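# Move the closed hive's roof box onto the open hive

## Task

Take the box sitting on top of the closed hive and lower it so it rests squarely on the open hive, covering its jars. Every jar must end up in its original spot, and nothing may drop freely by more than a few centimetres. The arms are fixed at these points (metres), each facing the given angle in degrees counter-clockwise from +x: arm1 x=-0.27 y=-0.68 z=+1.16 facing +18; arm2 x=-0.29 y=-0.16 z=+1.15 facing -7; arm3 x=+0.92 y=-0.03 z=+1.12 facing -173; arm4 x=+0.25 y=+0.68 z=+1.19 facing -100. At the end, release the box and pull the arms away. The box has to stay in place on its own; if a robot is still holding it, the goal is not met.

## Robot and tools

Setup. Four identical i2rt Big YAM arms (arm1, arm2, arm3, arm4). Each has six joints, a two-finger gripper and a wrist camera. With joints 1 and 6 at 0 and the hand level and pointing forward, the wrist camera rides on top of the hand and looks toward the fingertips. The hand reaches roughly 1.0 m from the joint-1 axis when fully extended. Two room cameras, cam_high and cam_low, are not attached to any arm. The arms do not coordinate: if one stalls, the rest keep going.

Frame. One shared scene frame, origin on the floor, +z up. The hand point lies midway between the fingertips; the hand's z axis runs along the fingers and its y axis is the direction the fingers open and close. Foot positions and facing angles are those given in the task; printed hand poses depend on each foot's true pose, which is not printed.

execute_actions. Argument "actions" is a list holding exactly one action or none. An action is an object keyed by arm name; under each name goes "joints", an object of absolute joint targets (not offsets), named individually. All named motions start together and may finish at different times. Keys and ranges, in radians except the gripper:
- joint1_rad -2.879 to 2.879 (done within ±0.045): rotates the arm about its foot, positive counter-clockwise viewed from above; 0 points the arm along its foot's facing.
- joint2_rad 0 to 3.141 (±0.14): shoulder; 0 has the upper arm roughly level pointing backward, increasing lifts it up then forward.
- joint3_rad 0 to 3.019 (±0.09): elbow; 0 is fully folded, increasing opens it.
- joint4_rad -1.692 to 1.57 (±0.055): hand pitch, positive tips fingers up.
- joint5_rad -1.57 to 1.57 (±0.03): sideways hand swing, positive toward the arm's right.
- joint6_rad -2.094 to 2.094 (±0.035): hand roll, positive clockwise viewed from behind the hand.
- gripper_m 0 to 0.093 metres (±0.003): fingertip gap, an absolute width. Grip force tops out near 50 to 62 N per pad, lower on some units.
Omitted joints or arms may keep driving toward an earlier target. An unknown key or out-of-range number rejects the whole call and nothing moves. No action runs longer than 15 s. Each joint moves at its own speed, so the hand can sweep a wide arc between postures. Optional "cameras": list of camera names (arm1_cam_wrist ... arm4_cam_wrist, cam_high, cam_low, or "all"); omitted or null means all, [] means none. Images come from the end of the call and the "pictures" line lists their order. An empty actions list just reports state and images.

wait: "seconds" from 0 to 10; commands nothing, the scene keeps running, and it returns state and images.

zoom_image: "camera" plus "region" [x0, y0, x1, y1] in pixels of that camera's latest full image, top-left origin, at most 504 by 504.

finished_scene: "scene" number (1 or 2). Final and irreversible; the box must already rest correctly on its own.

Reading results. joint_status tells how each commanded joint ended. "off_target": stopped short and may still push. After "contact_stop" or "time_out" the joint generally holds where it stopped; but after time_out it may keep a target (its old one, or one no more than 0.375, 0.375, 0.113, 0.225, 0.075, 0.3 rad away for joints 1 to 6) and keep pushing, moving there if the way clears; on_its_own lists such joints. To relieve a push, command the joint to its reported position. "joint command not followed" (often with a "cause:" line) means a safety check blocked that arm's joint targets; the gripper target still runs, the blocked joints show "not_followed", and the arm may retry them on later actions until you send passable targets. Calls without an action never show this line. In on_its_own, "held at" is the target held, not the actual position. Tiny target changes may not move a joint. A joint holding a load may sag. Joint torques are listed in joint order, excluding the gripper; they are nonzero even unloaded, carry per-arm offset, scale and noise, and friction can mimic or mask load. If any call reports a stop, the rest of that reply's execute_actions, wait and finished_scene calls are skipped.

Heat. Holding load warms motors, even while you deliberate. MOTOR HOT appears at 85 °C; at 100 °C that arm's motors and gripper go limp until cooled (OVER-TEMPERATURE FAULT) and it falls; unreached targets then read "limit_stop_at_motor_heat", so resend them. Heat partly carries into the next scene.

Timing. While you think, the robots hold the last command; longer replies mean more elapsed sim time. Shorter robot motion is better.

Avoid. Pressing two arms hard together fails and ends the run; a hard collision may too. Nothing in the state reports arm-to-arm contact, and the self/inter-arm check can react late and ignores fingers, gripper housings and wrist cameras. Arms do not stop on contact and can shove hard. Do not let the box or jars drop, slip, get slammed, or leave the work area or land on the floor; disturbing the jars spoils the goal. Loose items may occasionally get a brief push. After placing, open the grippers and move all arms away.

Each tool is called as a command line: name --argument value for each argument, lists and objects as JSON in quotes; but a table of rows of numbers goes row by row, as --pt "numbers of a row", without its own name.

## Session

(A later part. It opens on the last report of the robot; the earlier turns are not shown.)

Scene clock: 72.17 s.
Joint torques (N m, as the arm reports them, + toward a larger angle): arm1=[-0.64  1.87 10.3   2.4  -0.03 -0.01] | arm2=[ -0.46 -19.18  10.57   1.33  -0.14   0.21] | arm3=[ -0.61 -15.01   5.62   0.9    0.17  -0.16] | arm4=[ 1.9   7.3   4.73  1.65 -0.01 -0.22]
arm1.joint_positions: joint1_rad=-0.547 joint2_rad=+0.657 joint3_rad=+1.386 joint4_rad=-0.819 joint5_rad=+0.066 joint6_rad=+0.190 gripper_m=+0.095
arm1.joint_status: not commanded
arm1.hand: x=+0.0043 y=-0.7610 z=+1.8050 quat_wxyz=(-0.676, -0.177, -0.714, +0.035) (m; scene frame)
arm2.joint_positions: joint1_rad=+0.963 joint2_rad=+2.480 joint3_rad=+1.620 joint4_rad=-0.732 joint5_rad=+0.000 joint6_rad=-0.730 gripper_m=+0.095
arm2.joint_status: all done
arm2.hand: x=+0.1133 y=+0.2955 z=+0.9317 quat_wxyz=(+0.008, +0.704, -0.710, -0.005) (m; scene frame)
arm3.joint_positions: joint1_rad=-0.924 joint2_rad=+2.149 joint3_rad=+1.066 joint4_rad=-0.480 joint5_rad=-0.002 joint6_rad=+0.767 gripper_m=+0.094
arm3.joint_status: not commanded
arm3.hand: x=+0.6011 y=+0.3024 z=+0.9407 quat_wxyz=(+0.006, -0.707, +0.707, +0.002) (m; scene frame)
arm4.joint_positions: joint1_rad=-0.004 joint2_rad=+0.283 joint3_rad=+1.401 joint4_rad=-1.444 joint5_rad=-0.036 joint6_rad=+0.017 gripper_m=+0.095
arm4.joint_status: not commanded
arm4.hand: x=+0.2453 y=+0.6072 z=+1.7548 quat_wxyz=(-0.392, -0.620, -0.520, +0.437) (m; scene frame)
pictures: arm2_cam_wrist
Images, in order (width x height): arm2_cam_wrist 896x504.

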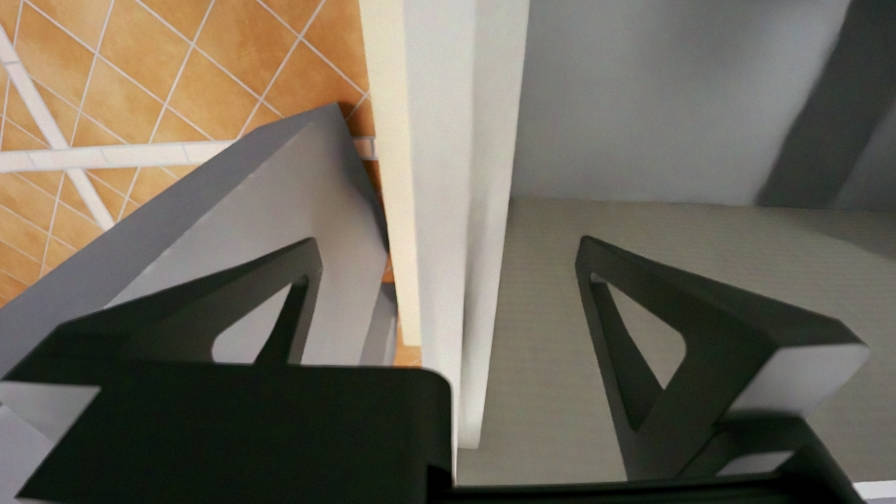

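execute_actions --actions '[{"arm2":{"joints":{"gripper_m":0.0}},"arm3":{"joints":{"gripper_m":0.0}}}]' --cameras '["arm2_cam_wrist","arm3_cam_wrist"]'

Scene clock: 75.40 s.
Joint torques (N m, as the arm reports them, + toward a larger angle): arm1=[-0.96  1.91 10.23  2.42 -0.04 -0.04] | arm2=[ -0.5  -19.36  10.28   1.12  -0.49   0.19] | arm3=[ -0.65 -14.9    5.45   0.76   0.33  -0.28] | arm4=[ 2.    7.4   4.73  1.65 -0.01 -0.22]
arm1.joint_positions: joint1_rad=-0.547 joint2_rad=+0.657 joint3_rad=+1.386 joint4_rad=-0.819 joint5_rad=+0.066 joint6_rad=+0.190 gripper_m=+0.095
arm1.joint_status: not commanded
arm1.hand: x=+0.0043 y=-0.7610 z=+1.8050 quat_wxyz=(-0.676, -0.177, -0.714, +0.035) (m; scene frame)
arm2.joint_positions: joint1_rad=+0.961 joint2_rad=+2.480 joint3_rad=+1.624 joint4_rad=-0.725 joint5_rad=+0.008 joint6_rad=-0.726 gripper_m=+0.019
arm2.joint_status: gripper_m off_target (ended at +0.019, target +0.000)
arm2.hand: x=+0.1180 y=+0.2961 z=+0.9325 quat_wxyz=(+0.003, +0.702, -0.712, -0.001) (m; scene frame)
arm3.joint_positions: joint1_rad=-0.924 joint2_rad=+2.149 joint3_rad=+1.067 joint4_rad=-0.476 joint5_rad=-0.006 joint6_rad=+0.778 gripper_m=+0.018
arm3.joint_status: gripper_m off_target (ended at +0.018, target +0.000)
arm3.hand: x=+0.5995 y=+0.3030 z=+0.9409 quat_wxyz=(+0.004, -0.703, +0.711, +0.004) (m; scene frame)
arm4.joint_positions: joint1_rad=-0.004 joint2_rad=+0.283 joint3_rad=+1.401 joint4_rad=-1.444 joint5_rad=-0.036 joint6_rad=+0.017 gripper_m=+0.095
arm4.joint_status: not commanded
arm4.hand: x=+0.2453 y=+0.6072 z=+1.7548 quat_wxyz=(-0.392, -0.620, -0.520, +0.437) (m; scene frame)
pictures: arm2_cam_wrist, arm3_cam_wrist
Images, in order (width x height): arm2_cam_wrist 896x504, arm3_cam_wrist 896x504.

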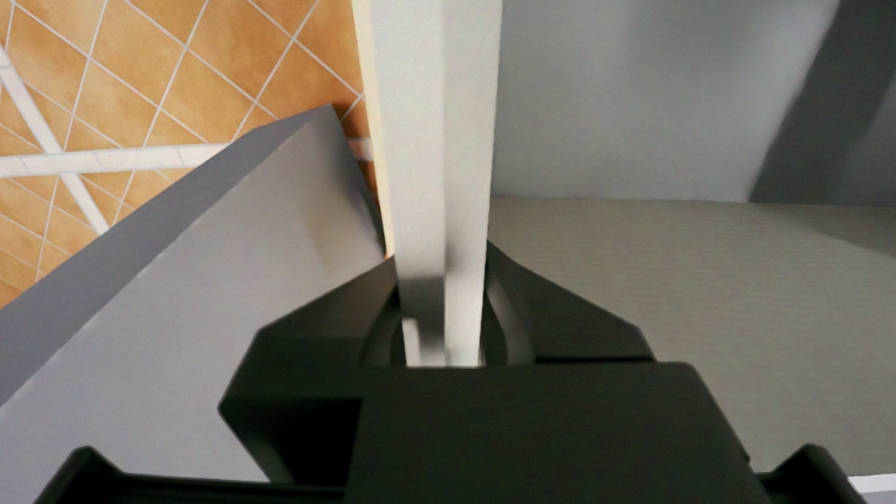

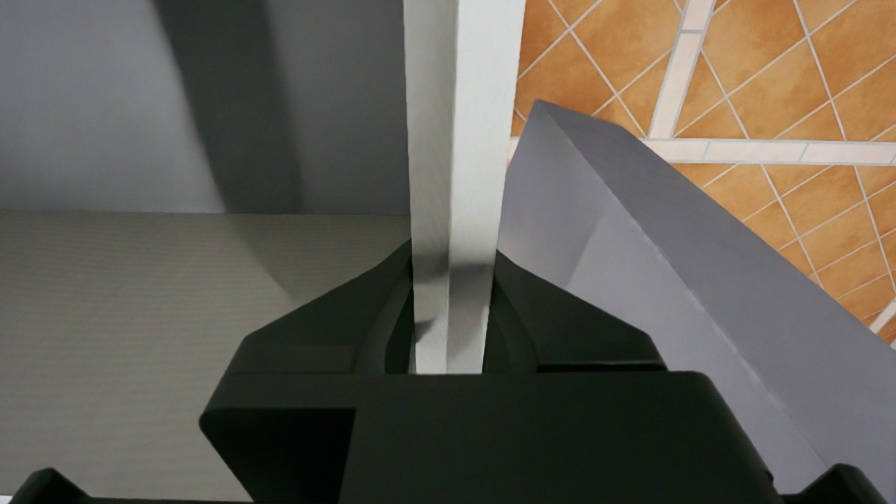

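execute_actions --actions '[{"arm1":{"joints":{"joint1_rad":0.274,"joint2_rad":2.31,"joint3_rad":2.03,"joint4_rad":-1.266,"joint5_rad":0.0,"joint6_rad":2.08}},"arm2":{"joints":{"joint2_rad":2.33,"joint3_rad":1.63,"joint4_rad":-0.787}},"arm3":{"joints":{"joint2_rad":1.995,"joint3_rad":1.082,"joint4_rad":-0.594}}}]' --cameras '["arm1_cam_wrist","cam_high","cam_low"]'

Scene clock: 88.00 s.
Joint torques (N m, as the arm reports them, + toward a larger angle): arm1=[ -1.66 -24.27  11.09   0.     0.03   0.06] | arm2=[  0.81 -25.77   8.21  -0.46  -1.24   0.27] | arm3=[ -0.49 -22.18   6.41  -0.82   0.43  -0.3 ] | arm4=[ 2.06  7.36  4.73  1.66 -0.01 -0.22]
arm1.joint_positions: joint1_rad=+0.283 joint2_rad=+2.326 joint3_rad=+1.997 joint4_rad=-1.259 joint5_rad=-0.001 joint6_rad=+2.070 gripper_m=+0.095
arm1.joint_status: all done
arm1.hand: x=+0.2947 y=-0.2905 z=+1.1525 quat_wxyz=(+0.001, -0.670, -0.742, +0.003) (m; scene frame)
arm2.joint_positions: joint1_rad=+0.948 joint2_rad=+2.446 joint3_rad=+1.615 joint4_rad=-0.755 joint5_rad=+0.026 joint6_rad=-0.735 gripper_m=+0.019
arm2.joint_status: all done
arm2.hand: x=+0.1257 y=+0.2886 z=+0.9502 quat_wxyz=(+0.005, +0.701, -0.713, +0.008) (m; scene frame)
arm3.joint_positions: joint1_rad=-0.925 joint2_rad=+2.087 joint3_rad=+1.057 joint4_rad=-0.570 joint5_rad=-0.009 joint6_rad=+0.782 gripper_m=+0.018
arm3.joint_status: all done
arm3.hand: x=+0.6065 y=+0.2952 z=+0.9666 quat_wxyz=(+0.002, -0.701, +0.713, -0.016) (m; scene frame)
arm4.joint_positions: joint1_rad=-0.004 joint2_rad=+0.283 joint3_rad=+1.401 joint4_rad=-1.444 joint5_rad=-0.036 joint6_rad=+0.017 gripper_m=+0.095
arm4.joint_status: not commanded
arm4.hand: x=+0.2453 y=+0.6072 z=+1.7548 quat_wxyz=(-0.392, -0.620, -0.520, +0.437) (m; scene frame)
pictures: arm1_cam_wrist, cam_high, cam_low
Images, in order (width x height): arm1_cam_wrist 896x504, cam_high 896x504, cam_low 896x504.

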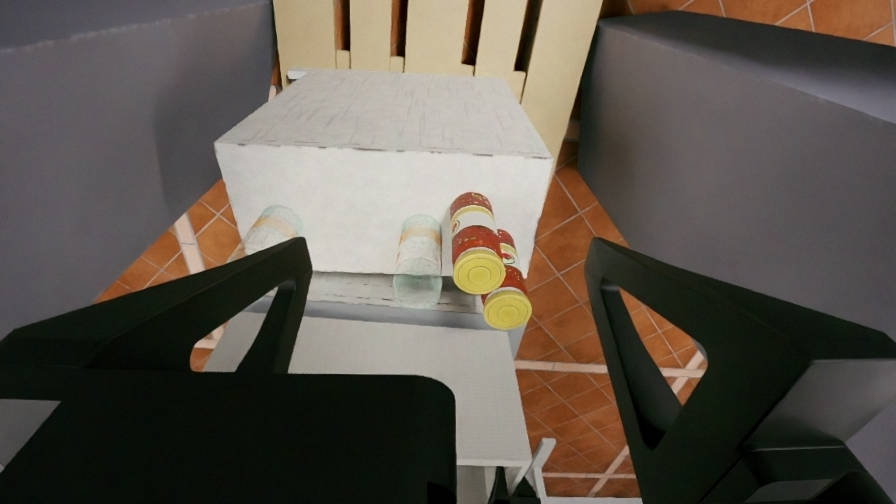

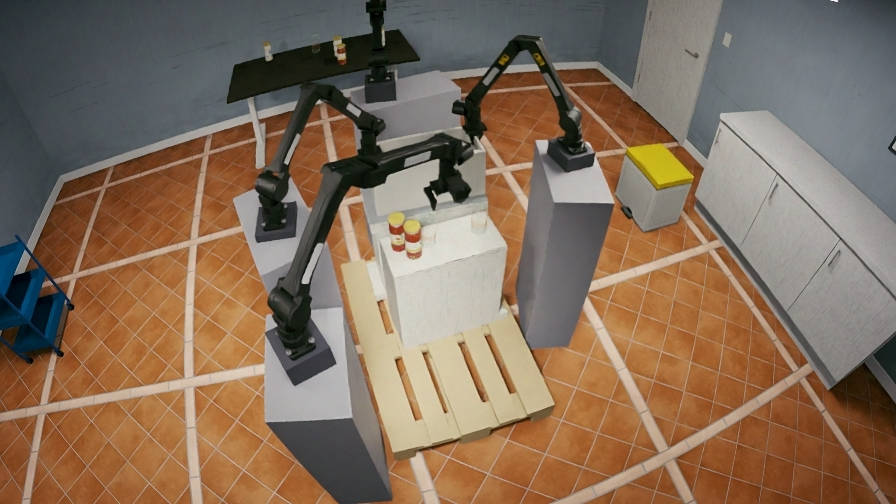

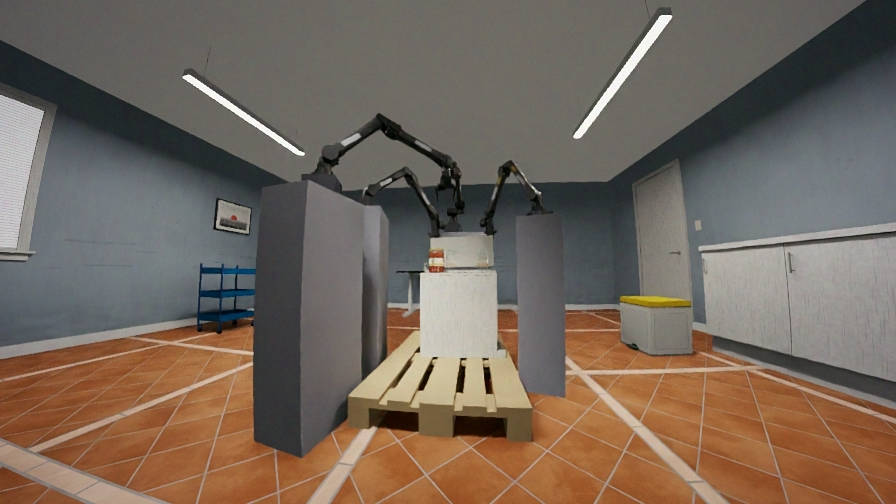

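execute_actions --actions '[{"arm2":{"joints":{"joint1_rad":0.965,"joint2_rad":2.16,"joint3_rad":1.61,"joint4_rad":-0.895}},"arm3":{"joints":{"joint2_rad":1.82,"joint3_rad":1.11,"joint4_rad":-0.742}}}]' --cameras '["cam_low"]'

Scene clock: 105.67 s.
Joint torques (N m, as the arm reports them, + toward a larger angle): arm1=[ -1.71 -24.26  11.13   0.03   0.04   0.07] | arm2=[  0.29 -23.34  11.18   0.57  -0.57   0.15] | arm3=[ -0.32 -18.49   9.83  -0.23   0.26  -0.29] | arm4=[ 2.    7.4   4.75  1.67 -0.01 -0.22]
arm1.joint_positions: joint1_rad=+0.283 joint2_rad=+2.326 joint3_rad=+1.997 joint4_rad=-1.259 joint5_rad=-0.001 joint6_rad=+2.070 gripper_m=+0.095
arm1.joint_status: not commanded
arm1.hand: x=+0.2947 y=-0.2905 z=+1.1525 quat_wxyz=(+0.001, -0.670, -0.742, +0.003) (m; scene frame)
arm2.joint_positions: joint1_rad=+0.962 joint2_rad=+2.256 joint3_rad=+1.575 joint4_rad=-0.885 joint5_rad=+0.010 joint6_rad=-0.725 gripper_m=+0.019
arm2.joint_status: all done
arm2.hand: x=+0.1191 y=+0.2965 z=+1.0515 quat_wxyz=(-0.005, +0.702, -0.712, +0.000) (m; scene frame)
arm3.joint_positions: joint1_rad=-0.930 joint2_rad=+1.880 joint3_rad=+1.059 joint4_rad=-0.731 joint5_rad=-0.005 joint6_rad=+0.780 gripper_m=+0.018
arm3.joint_status: all done
arm3.hand: x=+0.6008 y=+0.3034 z=+1.0589 quat_wxyz=(+0.005, -0.701, +0.713, +0.008) (m; scene frame)
arm4.joint_positions: joint1_rad=-0.004 joint2_rad=+0.283 joint3_rad=+1.401 joint4_rad=-1.444 joint5_rad=-0.036 joint6_rad=+0.017 gripper_m=+0.095
arm4.joint_status: not commanded
arm4.hand: x=+0.2453 y=+0.6072 z=+1.7548 quat_wxyz=(-0.392, -0.620, -0.520, +0.437) (m; scene frame)
pictures: cam_low
Images, in order (width x height): cam_low 896x504.

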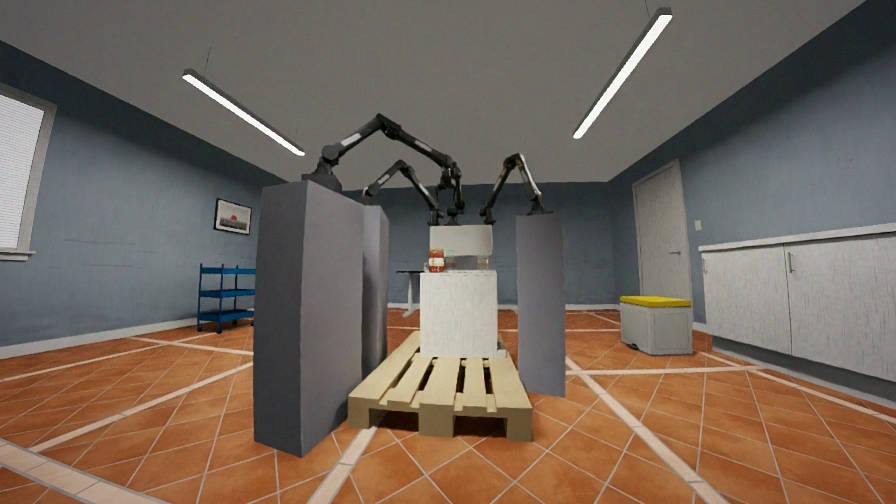

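execute_actions --actions '[{"arm2":{"joints":{"joint2_rad":2.03,"joint3_rad":1.648,"joint4_rad":-1.055}},"arm3":{"joints":{"joint2_rad":1.675,"joint3_rad":1.183,"joint4_rad":-0.961}}}]' --cameras '["cam_low","arm1_cam_wrist"]'

zoom_image --camera "cam_low" --region '[400, 180, 520, 290]'

Scene clock: 107.90 s.
Joint torques (N m, as the arm reports them, + toward a larger angle): arm1=[ -1.76 -24.67  11.17   0.03   0.02   0.09] | arm2=[  0.67 -22.99  15.47  -0.15  -0.86   0.26] | arm3=[ -0.78 -17.92  13.04  -0.76   0.64  -0.32] | arm4=[ 2.05  7.37  4.73  1.65 -0.01 -0.22]
arm1.joint_positions: joint1_rad=+0.283 joint2_rad=+2.326 joint3_rad=+1.997 joint4_rad=-1.259 joint5_rad=-0.001 joint6_rad=+2.070 gripper_m=+0.095
arm1.joint_status: not commanded
arm1.hand: x=+0.2947 y=-0.2905 z=+1.1525 quat_wxyz=(+0.001, -0.670, -0.742, +0.003) (m; scene frame)
arm2.joint_positions: joint1_rad=+0.955 joint2_rad=+2.124 joint3_rad=+1.575 joint4_rad=-1.032 joint5_rad=+0.017 joint6_rad=-0.732 gripper_m=+0.019
arm2.joint_status: all done
arm2.hand: x=+0.1166 y=+0.2846 z=+1.1286 quat_wxyz=(+0.003, +0.702, -0.712, +0.004) (m; scene frame)
arm3.joint_positions: joint1_rad=-0.921 joint2_rad=+1.735 joint3_rad=+1.103 joint4_rad=-0.936 joint5_rad=-0.014 joint6_rad=+0.784 gripper_m=+0.018
arm3.joint_status: all done
arm3.hand: x=+0.6008 y=+0.2933 z=+1.1350 quat_wxyz=(+0.000, -0.702, +0.712, -0.001) (m; scene frame)
arm4.joint_positions: joint1_rad=-0.004 joint2_rad=+0.283 joint3_rad=+1.401 joint4_rad=-1.444 joint5_rad=-0.036 joint6_rad=+0.017 gripper_m=+0.095
arm4.joint_status: not commanded
arm4.hand: x=+0.2453 y=+0.6072 z=+1.7548 quat_wxyz=(-0.392, -0.620, -0.520, +0.437) (m; scene frame)
pictures: arm1_cam_wrist, cam_low
Images, in order (width x height): arm1_cam_wrist 896x504, cam_low 896x504.

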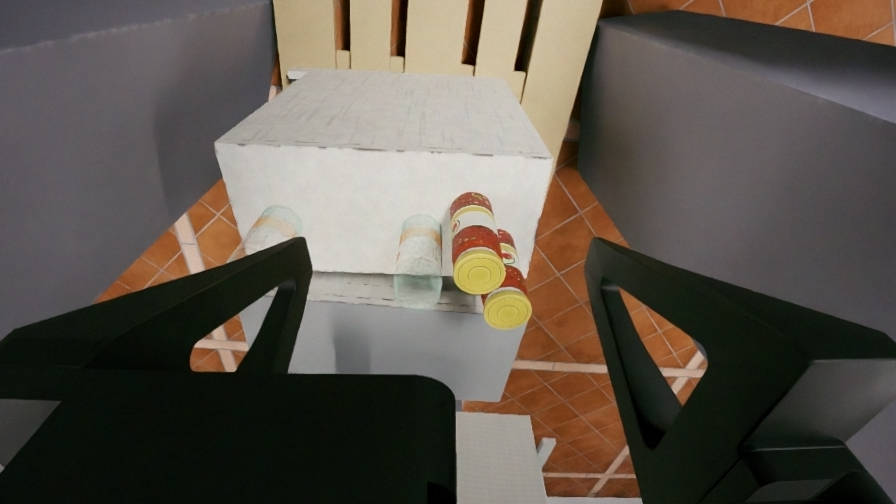

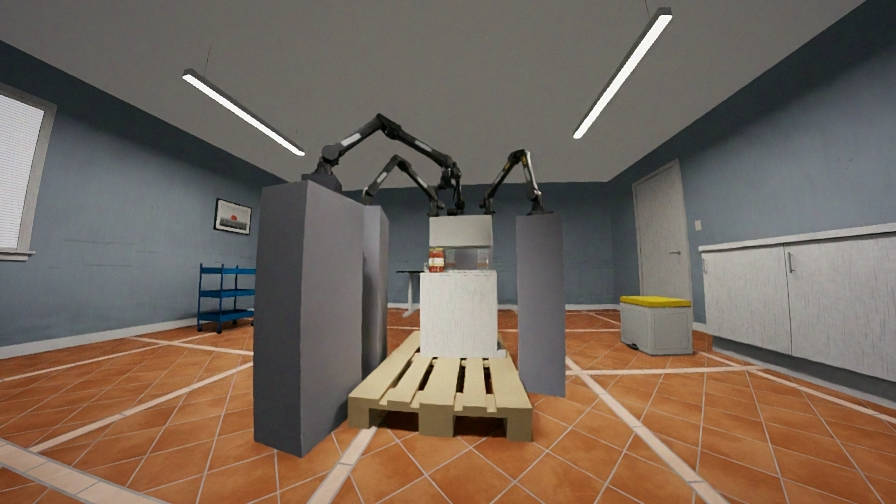

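Region (400, 180, 520, 290) of cam_low's 896x504 image, scaled by 4.200, with more detail than that image has; it fills the top 462 rows of this view, and the rest is white.

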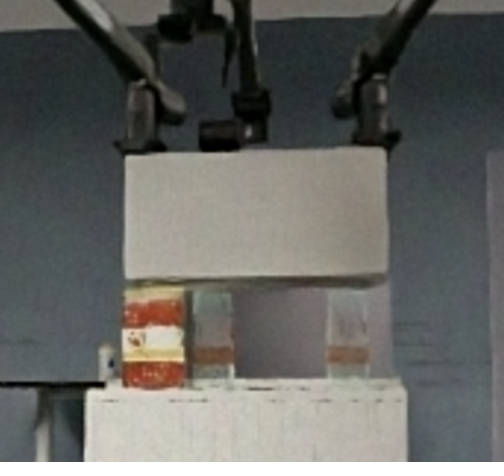

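zoom_image --camera "arm1_cam_wrist" --region '[380, 130, 620, 504]'

Region (380, 130, 620, 504) of arm1_cam_wrist's 896x504 image, scaled by 1.348, with more detail than that image has; it fills the left 323 columns of this view, and the rest is white.

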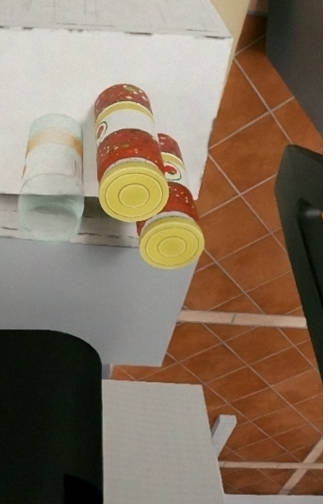

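execute_actions --actions '[{"arm2":{"joints":{"joint1_rad":0.82,"joint2_rad":1.86,"joint3_rad":1.366,"joint4_rad":-0.955,"joint6_rad":-0.898}},"arm3":{"joints":{"joint1_rad":-0.758,"joint2_rad":1.505,"joint3_rad":0.98,"joint4_rad":-0.96,"joint6_rad":0.933}}}]' --cameras '["cam_low"]'

Scene clock: 117.43 s.
Joint torques (N m, as the arm reports them, + toward a larger angle): arm1=[ -2.08 -24.5   11.17   0.09   0.05   0.09] | arm2=[  1.23 -21.44  11.99   0.44  -0.99   0.18] | arm3=[ -0.67 -15.11  11.61  -0.33   0.59  -0.17] | arm4=[ 2.    7.38  4.74  1.66 -0.01 -0.22]
arm1.joint_positions: joint1_rad=+0.283 joint2_rad=+2.326 joint3_rad=+1.997 joint4_rad=-1.259 joint5_rad=-0.001 joint6_rad=+2.070 gripper_m=+0.095
arm1.joint_status: not commanded
arm1.hand: x=+0.2947 y=-0.2905 z=+1.1525 quat_wxyz=(+0.001, -0.670, -0.742, +0.003) (m; scene frame)
arm2.joint_positions: joint1_rad=+0.801 joint2_rad=+1.961 joint3_rad=+1.324 joint4_rad=-0.944 joint5_rad=+0.019 joint6_rad=-0.907 gripper_m=+0.019
arm2.joint_status: all done
arm2.hand: x=+0.1255 y=+0.1734 z=+1.1374 quat_wxyz=(+0.004, +0.710, -0.705, +0.004) (m; scene frame)
arm3.joint_positions: joint1_rad=-0.751 joint2_rad=+1.564 joint3_rad=+0.918 joint4_rad=-0.948 joint5_rad=-0.014 joint6_rad=+0.949 gripper_m=+0.018
arm3.joint_status: all done
arm3.hand: x=+0.6089 y=+0.1911 z=+1.1467 quat_wxyz=(+0.002, -0.704, +0.710, -0.015) (m; scene frame)
arm4.joint_positions: joint1_rad=-0.004 joint2_rad=+0.283 joint3_rad=+1.401 joint4_rad=-1.444 joint5_rad=-0.036 joint6_rad=+0.017 gripper_m=+0.095
arm4.joint_status: not commanded
arm4.hand: x=+0.2453 y=+0.6072 z=+1.7548 quat_wxyz=(-0.392, -0.620, -0.520, +0.437) (m; scene frame)
pictures: cam_low
Images, in order (width x height): cam_low 896x504.

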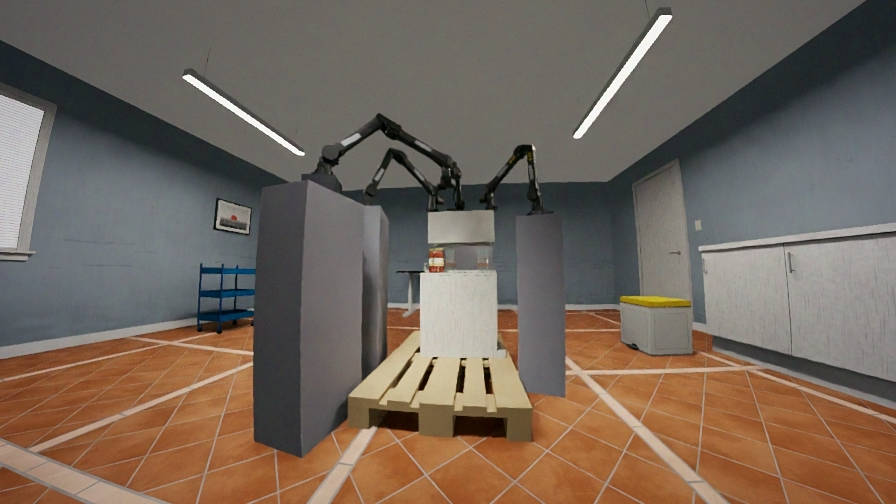

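execute_actions --actions '[{"arm2":{"joints":{"joint1_rad":0.64,"joint2_rad":1.712,"joint3_rad":1.158,"joint4_rad":-0.875,"joint6_rad":-1.105}},"arm3":{"joints":{"joint1_rad":-0.54,"joint2_rad":1.375,"joint3_rad":0.855,"joint4_rad":-0.93,"joint6_rad":1.123}}}]' --cameras '["cam_low"]'

Scene clock: 120.73 s.
Joint torques (N m, as the arm reports them, + toward a larger angle): arm1=[ -1.73 -24.58  11.15   0.16   0.03   0.06] | arm2=[  1.2  -18.28  11.94   0.68  -0.53   0.23] | arm3=[ -0.79 -13.07  11.52  -0.11   0.39  -0.13] | arm4=[ 2.13  7.39  4.73  1.63 -0.02 -0.23]
arm1.joint_positions: joint1_rad=+0.283 joint2_rad=+2.326 joint3_rad=+1.997 joint4_rad=-1.259 joint5_rad=-0.001 joint6_rad=+2.070 gripper_m=+0.095
arm1.joint_status: not commanded
arm1.hand: x=+0.2947 y=-0.2905 z=+1.1525 quat_wxyz=(+0.001, -0.670, -0.742, +0.003) (m; scene frame)
arm2.joint_positions: joint1_rad=+0.625 joint2_rad=+1.804 joint3_rad=+1.113 joint4_rad=-0.869 joint5_rad=+0.009 joint6_rad=-1.115 gripper_m=+0.019
arm2.joint_status: all done
arm2.hand: x=+0.1225 y=+0.0674 z=+1.1487 quat_wxyz=(-0.006, +0.721, -0.693, +0.001) (m; scene frame)
arm3.joint_positions: joint1_rad=-0.533 joint2_rad=+1.433 joint3_rad=+0.795 joint4_rad=-0.922 joint5_rad=-0.008 joint6_rad=+1.135 gripper_m=+0.018
arm3.joint_status: all done
arm3.hand: x=+0.6040 y=+0.1029 z=+1.1538 quat_wxyz=(+0.002, -0.716, +0.698, +0.002) (m; scene frame)
arm4.joint_positions: joint1_rad=-0.004 joint2_rad=+0.283 joint3_rad=+1.401 joint4_rad=-1.444 joint5_rad=-0.036 joint6_rad=+0.017 gripper_m=+0.095
arm4.joint_status: not commanded
arm4.hand: x=+0.2453 y=+0.6072 z=+1.7548 quat_wxyz=(-0.392, -0.620, -0.520, +0.437) (m; scene frame)
pictures: cam_low
Images, in order (width x height): cam_low 896x504.

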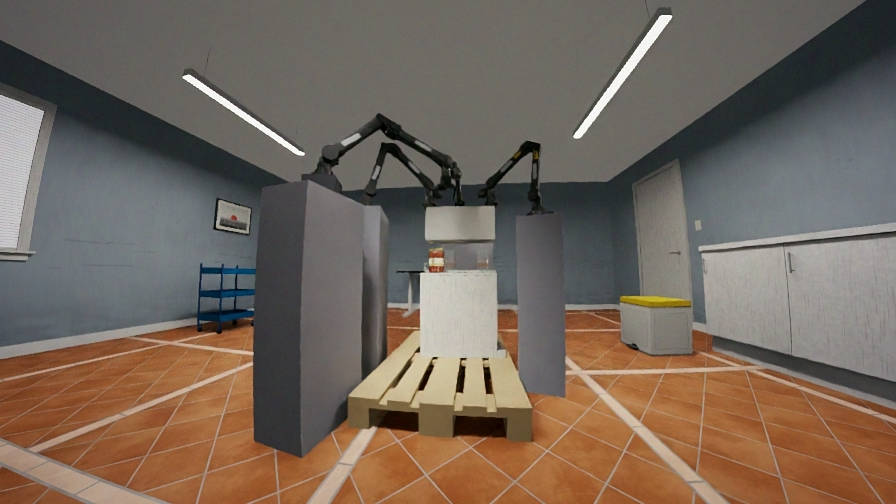

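execute_actions --actions '[{"arm2":{"joints":{"joint1_rad":0.447,"joint2_rad":1.634,"joint3_rad":1.036,"joint4_rad":-0.845,"joint6_rad":-1.325}},"arm3":{"joints":{"joint1_rad":-0.297,"joint2_rad":1.294,"joint3_rad":0.778,"joint4_rad":-0.94,"joint6_rad":1.335}}}]'

Scene clock: 123.77 s.
Joint torques (N m, as the arm reports them, + toward a larger angle): arm1=[ -1.11 -24.32  11.12   0.08   0.04   0.1 ] | arm2=[  1.14 -16.8   10.66   0.43  -0.46   0.12] | arm3=[ -0.48 -12.11  10.72  -0.37   0.29  -0.2 ] | arm4=[ 2.    7.35  4.73  1.66 -0.01 -0.21]
arm1.joint_positions: joint1_rad=+0.283 joint2_rad=+2.326 joint3_rad=+1.997 joint4_rad=-1.259 joint5_rad=-0.001 joint6_rad=+2.070 gripper_m=+0.095
arm1.joint_status: not commanded
arm1.hand: x=+0.2947 y=-0.2905 z=+1.1525 quat_wxyz=(+0.001, -0.670, -0.742, +0.003) (m; scene frame)
arm2.joint_positions: joint1_rad=+0.432 joint2_rad=+1.723 joint3_rad=+1.003 joint4_rad=-0.834 joint5_rad=+0.007 joint6_rad=-1.327 gripper_m=+0.019
arm2.joint_status: all done
arm2.hand: x=+0.1244 y=-0.0266 z=+1.1509 quat_wxyz=(-0.009, +0.727, -0.686, +0.002) (m; scene frame)
arm3.joint_positions: joint1_rad=-0.292 joint2_rad=+1.355 joint3_rad=+0.729 joint4_rad=-0.925 joint5_rad=-0.005 joint6_rad=+1.354 gripper_m=+0.018
arm3.joint_status: all done
arm3.hand: x=+0.6053 y=+0.0194 z=+1.1568 quat_wxyz=(+0.000, -0.723, +0.691, +0.005) (m; scene frame)
arm4.joint_positions: joint1_rad=-0.004 joint2_rad=+0.283 joint3_rad=+1.401 joint4_rad=-1.444 joint5_rad=-0.036 joint6_rad=+0.017 gripper_m=+0.095
arm4.joint_status: not commanded
arm4.hand: x=+0.2453 y=+0.6072 z=+1.7548 quat_wxyz=(-0.392, -0.620, -0.520, +0.437) (m; scene frame)
pictures: arm1_cam_wrist, arm2_cam_wrist, arm3_cam_wrist, arm4_cam_wrist, cam_high, cam_low
Images, in order (width x height): arm1_cam_wrist 896x504, arm2_cam_wrist 896x504, arm3_cam_wrist 896x504, arm4_cam_wrist 896x504, cam_high 896x504, cam_low 896x504.

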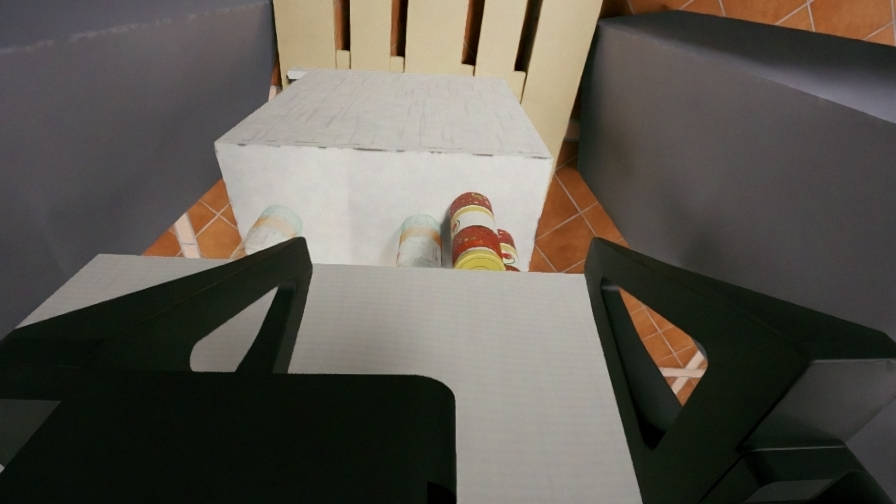

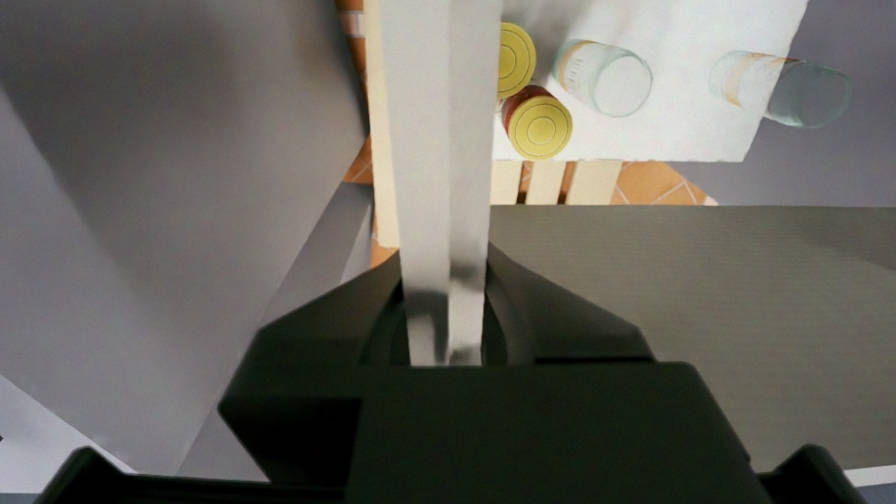

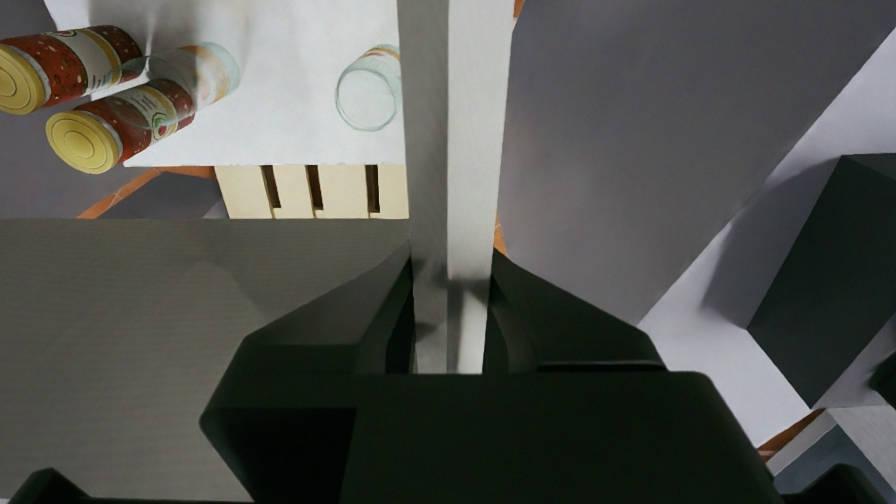

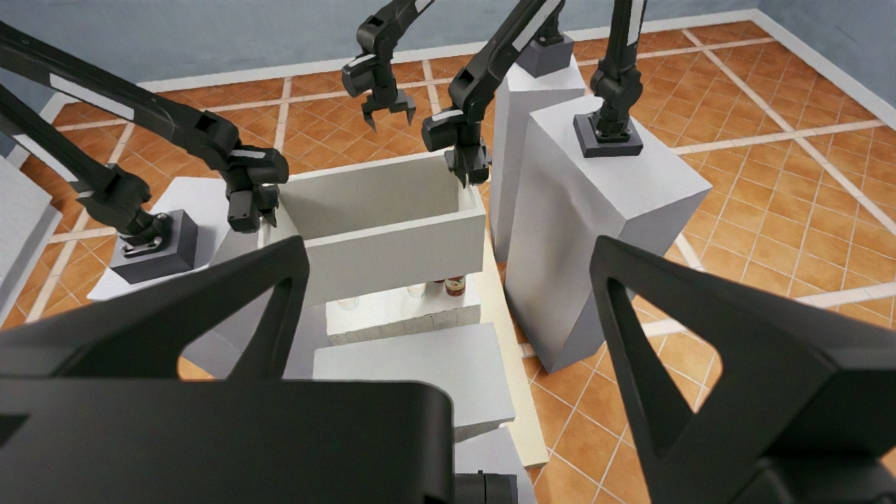

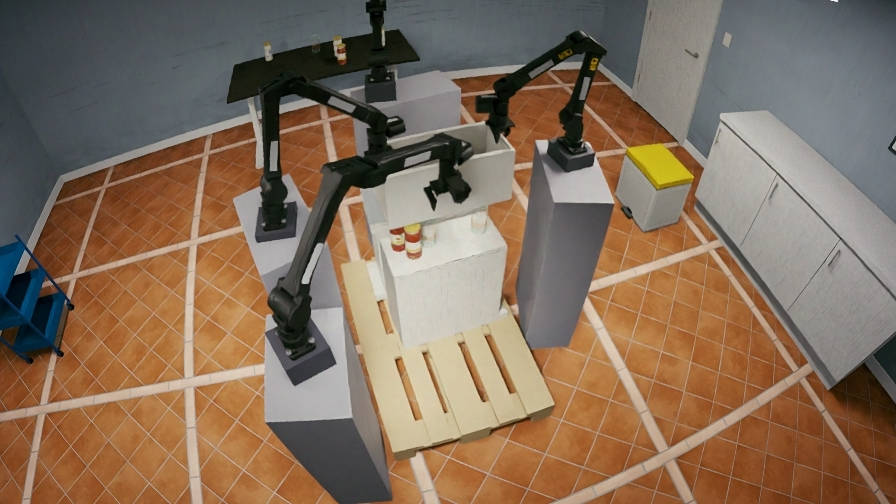

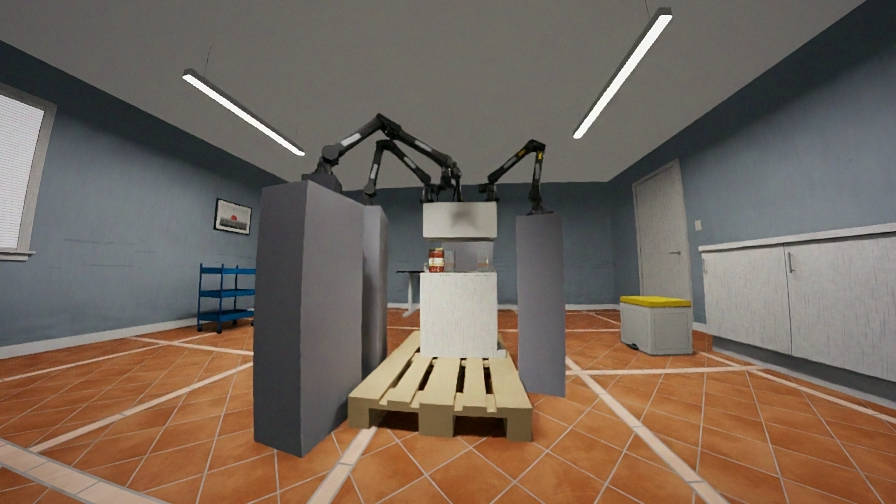

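zoom_image --camera "cam_low" --region '[400, 180, 520, 300]'

Region (400, 180, 520, 300) of cam_low's 896x504 image, scaled by 4.200, with more detail than that image has.

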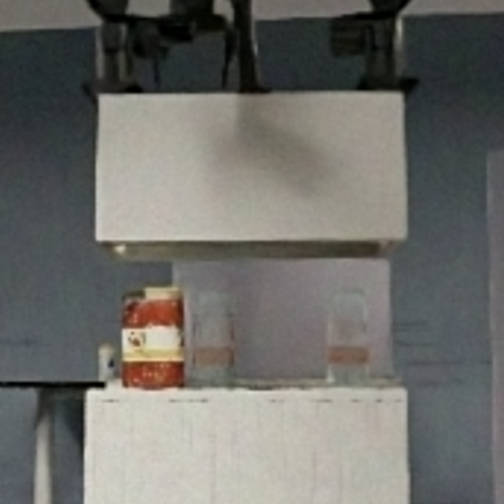

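execute_actions --actions '[{"arm2":{"joints":{"joint1_rad":0.385,"joint2_rad":1.725,"joint3_rad":0.98,"joint4_rad":-0.725,"joint6_rad":-1.39}},"arm3":{"joints":{"joint1_rad":-0.208,"joint2_rad":1.418,"joint3_rad":0.745,"joint4_rad":-0.796,"joint6_rad":1.42}}}]' --cameras '["arm1_cam_wrist","arm2_cam_wrist","arm3_cam_wrist","cam_low"]'

zoom_image --camera "cam_low" --region '[400, 180, 520, 300]'

Scene clock: 132.77 s.
Joint torques (N m, as the arm reports them, + toward a larger angle): arm1=[ -1.6  -24.48  11.16   0.02   0.04   0.1 ] | arm2=[  0.26 -15.9    9.29   0.81  -0.46  -0.05] | arm3=[ -0.1  -12.29   9.49   0.28   0.23  -0.15] | arm4=[ 2.03  7.35  4.76  1.66 -0.01 -0.22]
arm1.joint_positions: joint1_rad=+0.283 joint2_rad=+2.326 joint3_rad=+1.997 joint4_rad=-1.259 joint5_rad=-0.001 joint6_rad=+2.070 gripper_m=+0.095
arm1.joint_status: not commanded
arm1.hand: x=+0.2947 y=-0.2905 z=+1.1525 quat_wxyz=(+0.001, -0.670, -0.742, +0.003) (m; scene frame)
arm2.joint_positions: joint1_rad=+0.380 joint2_rad=+1.800 joint3_rad=+0.951 joint4_rad=-0.724 joint5_rad=+0.007 joint6_rad=-1.377 gripper_m=+0.019
arm2.joint_status: all done
arm2.hand: x=+0.1184 y=-0.0514 z=+1.1047 quat_wxyz=(+0.001, +0.726, -0.687, -0.003) (m; scene frame)
arm3.joint_positions: joint1_rad=-0.209 joint2_rad=+1.472 joint3_rad=+0.702 joint4_rad=-0.798 joint5_rad=-0.003 joint6_rad=+1.435 gripper_m=+0.018
arm3.joint_status: all done
arm3.hand: x=+0.5969 y=-0.0059 z=+1.1135 quat_wxyz=(+0.005, -0.724, +0.690, -0.002) (m; scene frame)
arm4.joint_positions: joint1_rad=-0.004 joint2_rad=+0.283 joint3_rad=+1.401 joint4_rad=-1.444 joint5_rad=-0.036 joint6_rad=+0.017 gripper_m=+0.095
arm4.joint_status: not commanded
arm4.hand: x=+0.2453 y=+0.6072 z=+1.7548 quat_wxyz=(-0.392, -0.620, -0.520, +0.437) (m; scene frame)
pictures: arm1_cam_wrist, arm2_cam_wrist, arm3_cam_wrist, cam_low
Images, in order (width x height): arm1_cam_wrist 896x504, arm2_cam_wrist 896x504, arm3_cam_wrist 896x504, cam_low 896x504.

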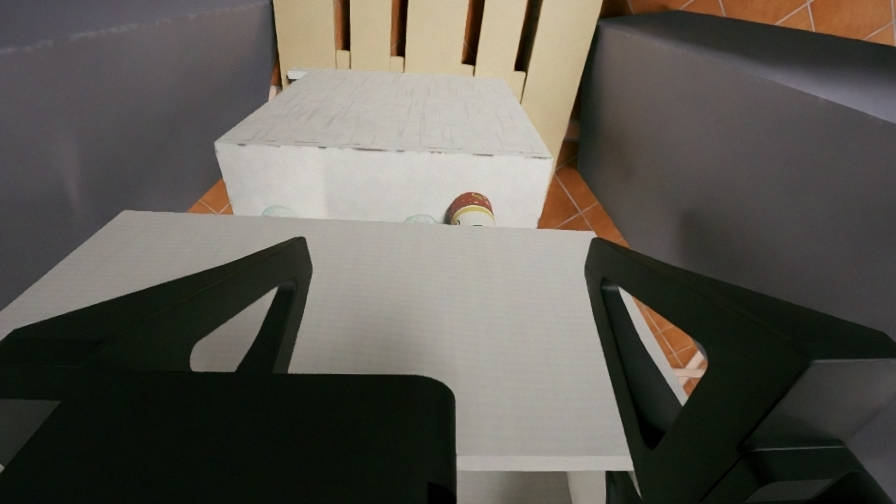

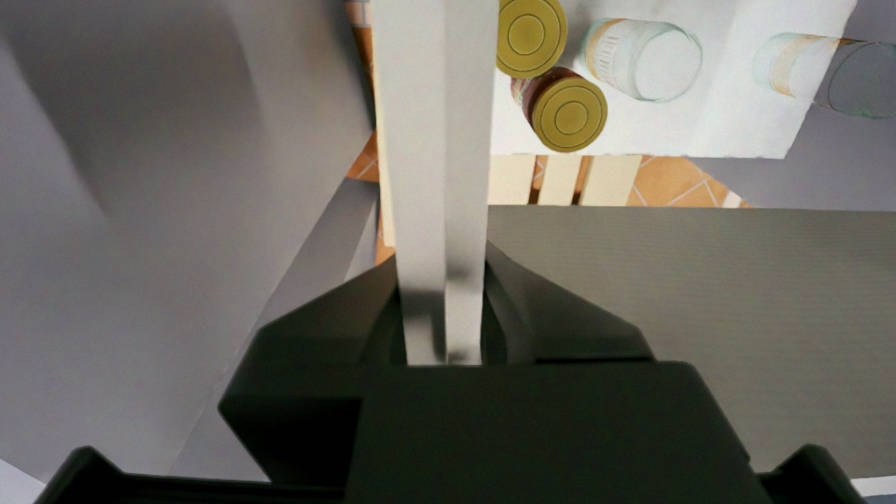

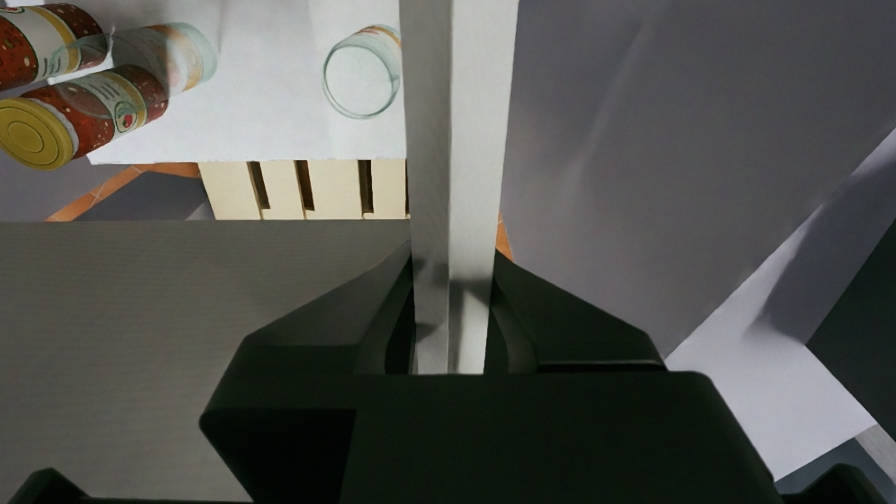

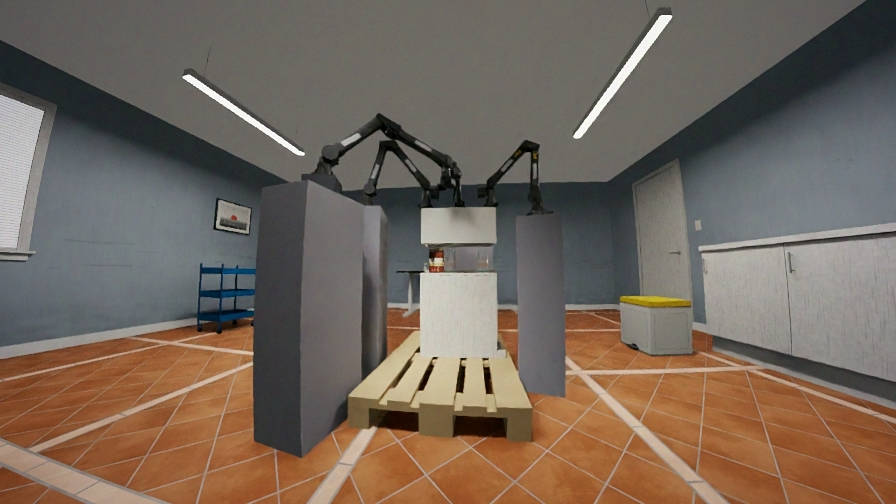

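Region (400, 180, 520, 300) of cam_low's 896x504 image, scaled by 4.200, with more detail than that image has.

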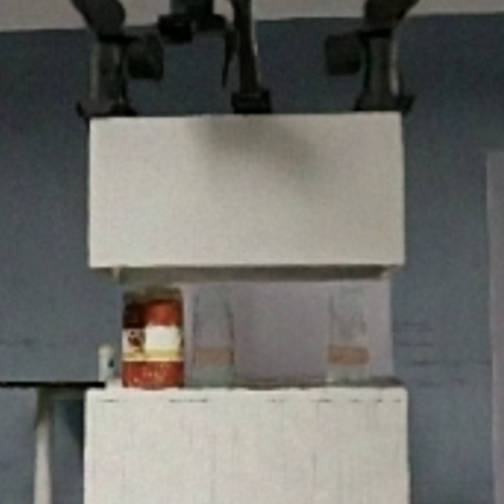

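execute_actions --actions '[{"arm2":{"joints":{"joint1_rad":0.378,"joint2_rad":1.872,"joint3_rad":0.955,"joint4_rad":-0.55}},"arm3":{"joints":{"joint2_rad":1.586,"joint3_rad":0.683,"joint4_rad":-0.566}}}]' --cameras '["arm2_cam_wrist","arm3_cam_wrist","cam_low"]'

Scene clock: 140.23 s.
Joint torques (N m, as the arm reports them, + toward a larger angle): arm1=[ -1.65 -24.55  11.05   0.05   0.04   0.08] | arm2=[ -0.44 -17.13   7.05   0.8   -0.51  -0.04] | arm3=[ -0.05 -13.13   7.24   0.54   0.22  -0.18] | arm4=[ 2.02  7.4   4.73  1.67 -0.01 -0.22]
arm1.joint_positions: joint1_rad=+0.283 joint2_rad=+2.326 joint3_rad=+1.997 joint4_rad=-1.259 joint5_rad=-0.001 joint6_rad=+2.070 gripper_m=+0.095
arm1.joint_status: not commanded
arm1.hand: x=+0.2947 y=-0.2905 z=+1.1525 quat_wxyz=(+0.001, -0.670, -0.742, +0.003) (m; scene frame)
arm2.joint_positions: joint1_rad=+0.380 joint2_rad=+1.956 joint3_rad=+0.937 joint4_rad=-0.549 joint5_rad=+0.008 joint6_rad=-1.377 gripper_m=+0.019
arm2.joint_status: all done
arm2.hand: x=+0.1203 y=-0.0503 z=+1.0382 quat_wxyz=(-0.001, +0.726, -0.687, -0.001) (m; scene frame)
arm3.joint_positions: joint1_rad=-0.209 joint2_rad=+1.642 joint3_rad=+0.652 joint4_rad=-0.575 joint5_rad=-0.003 joint6_rad=+1.436 gripper_m=+0.018
arm3.joint_status: all done
arm3.hand: x=+0.5973 y=-0.0054 z=+1.0494 quat_wxyz=(+0.004, -0.723, +0.690, -0.001) (m; scene frame)
arm4.joint_positions: joint1_rad=-0.004 joint2_rad=+0.283 joint3_rad=+1.401 joint4_rad=-1.444 joint5_rad=-0.036 joint6_rad=+0.017 gripper_m=+0.095
arm4.joint_status: not commanded
arm4.hand: x=+0.2453 y=+0.6072 z=+1.7548 quat_wxyz=(-0.392, -0.620, -0.520, +0.437) (m; scene frame)
pictures: arm2_cam_wrist, arm3_cam_wrist, cam_low
Images, in order (width x height): arm2_cam_wrist 896x504, arm3_cam_wrist 896x504, cam_low 896x504.

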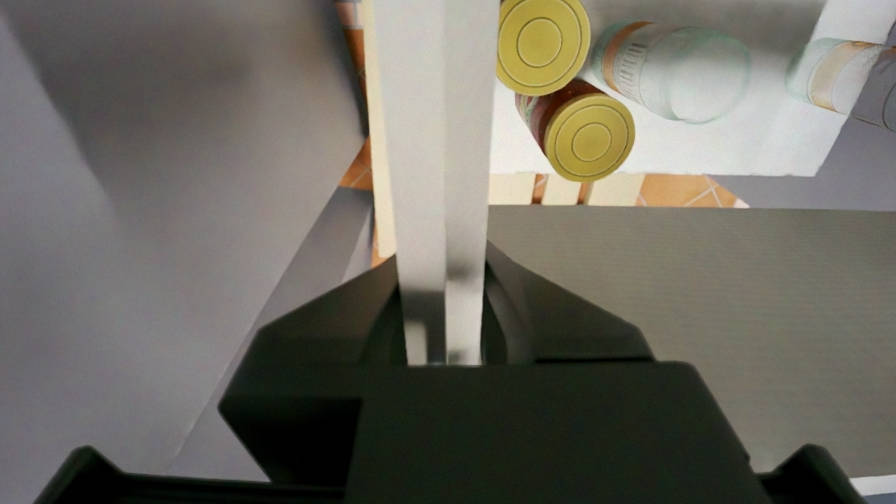

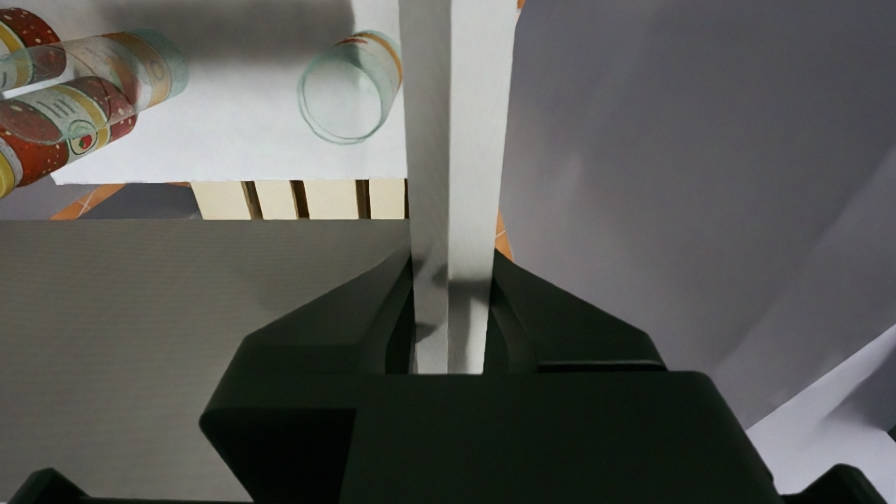

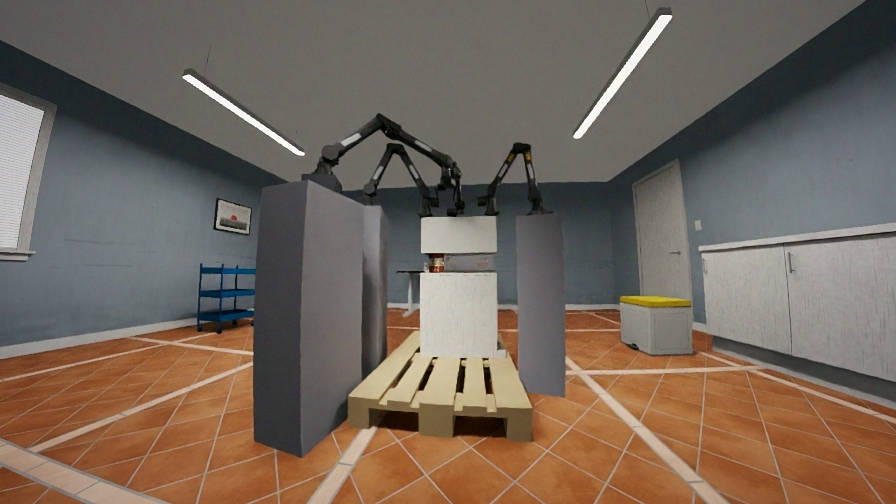

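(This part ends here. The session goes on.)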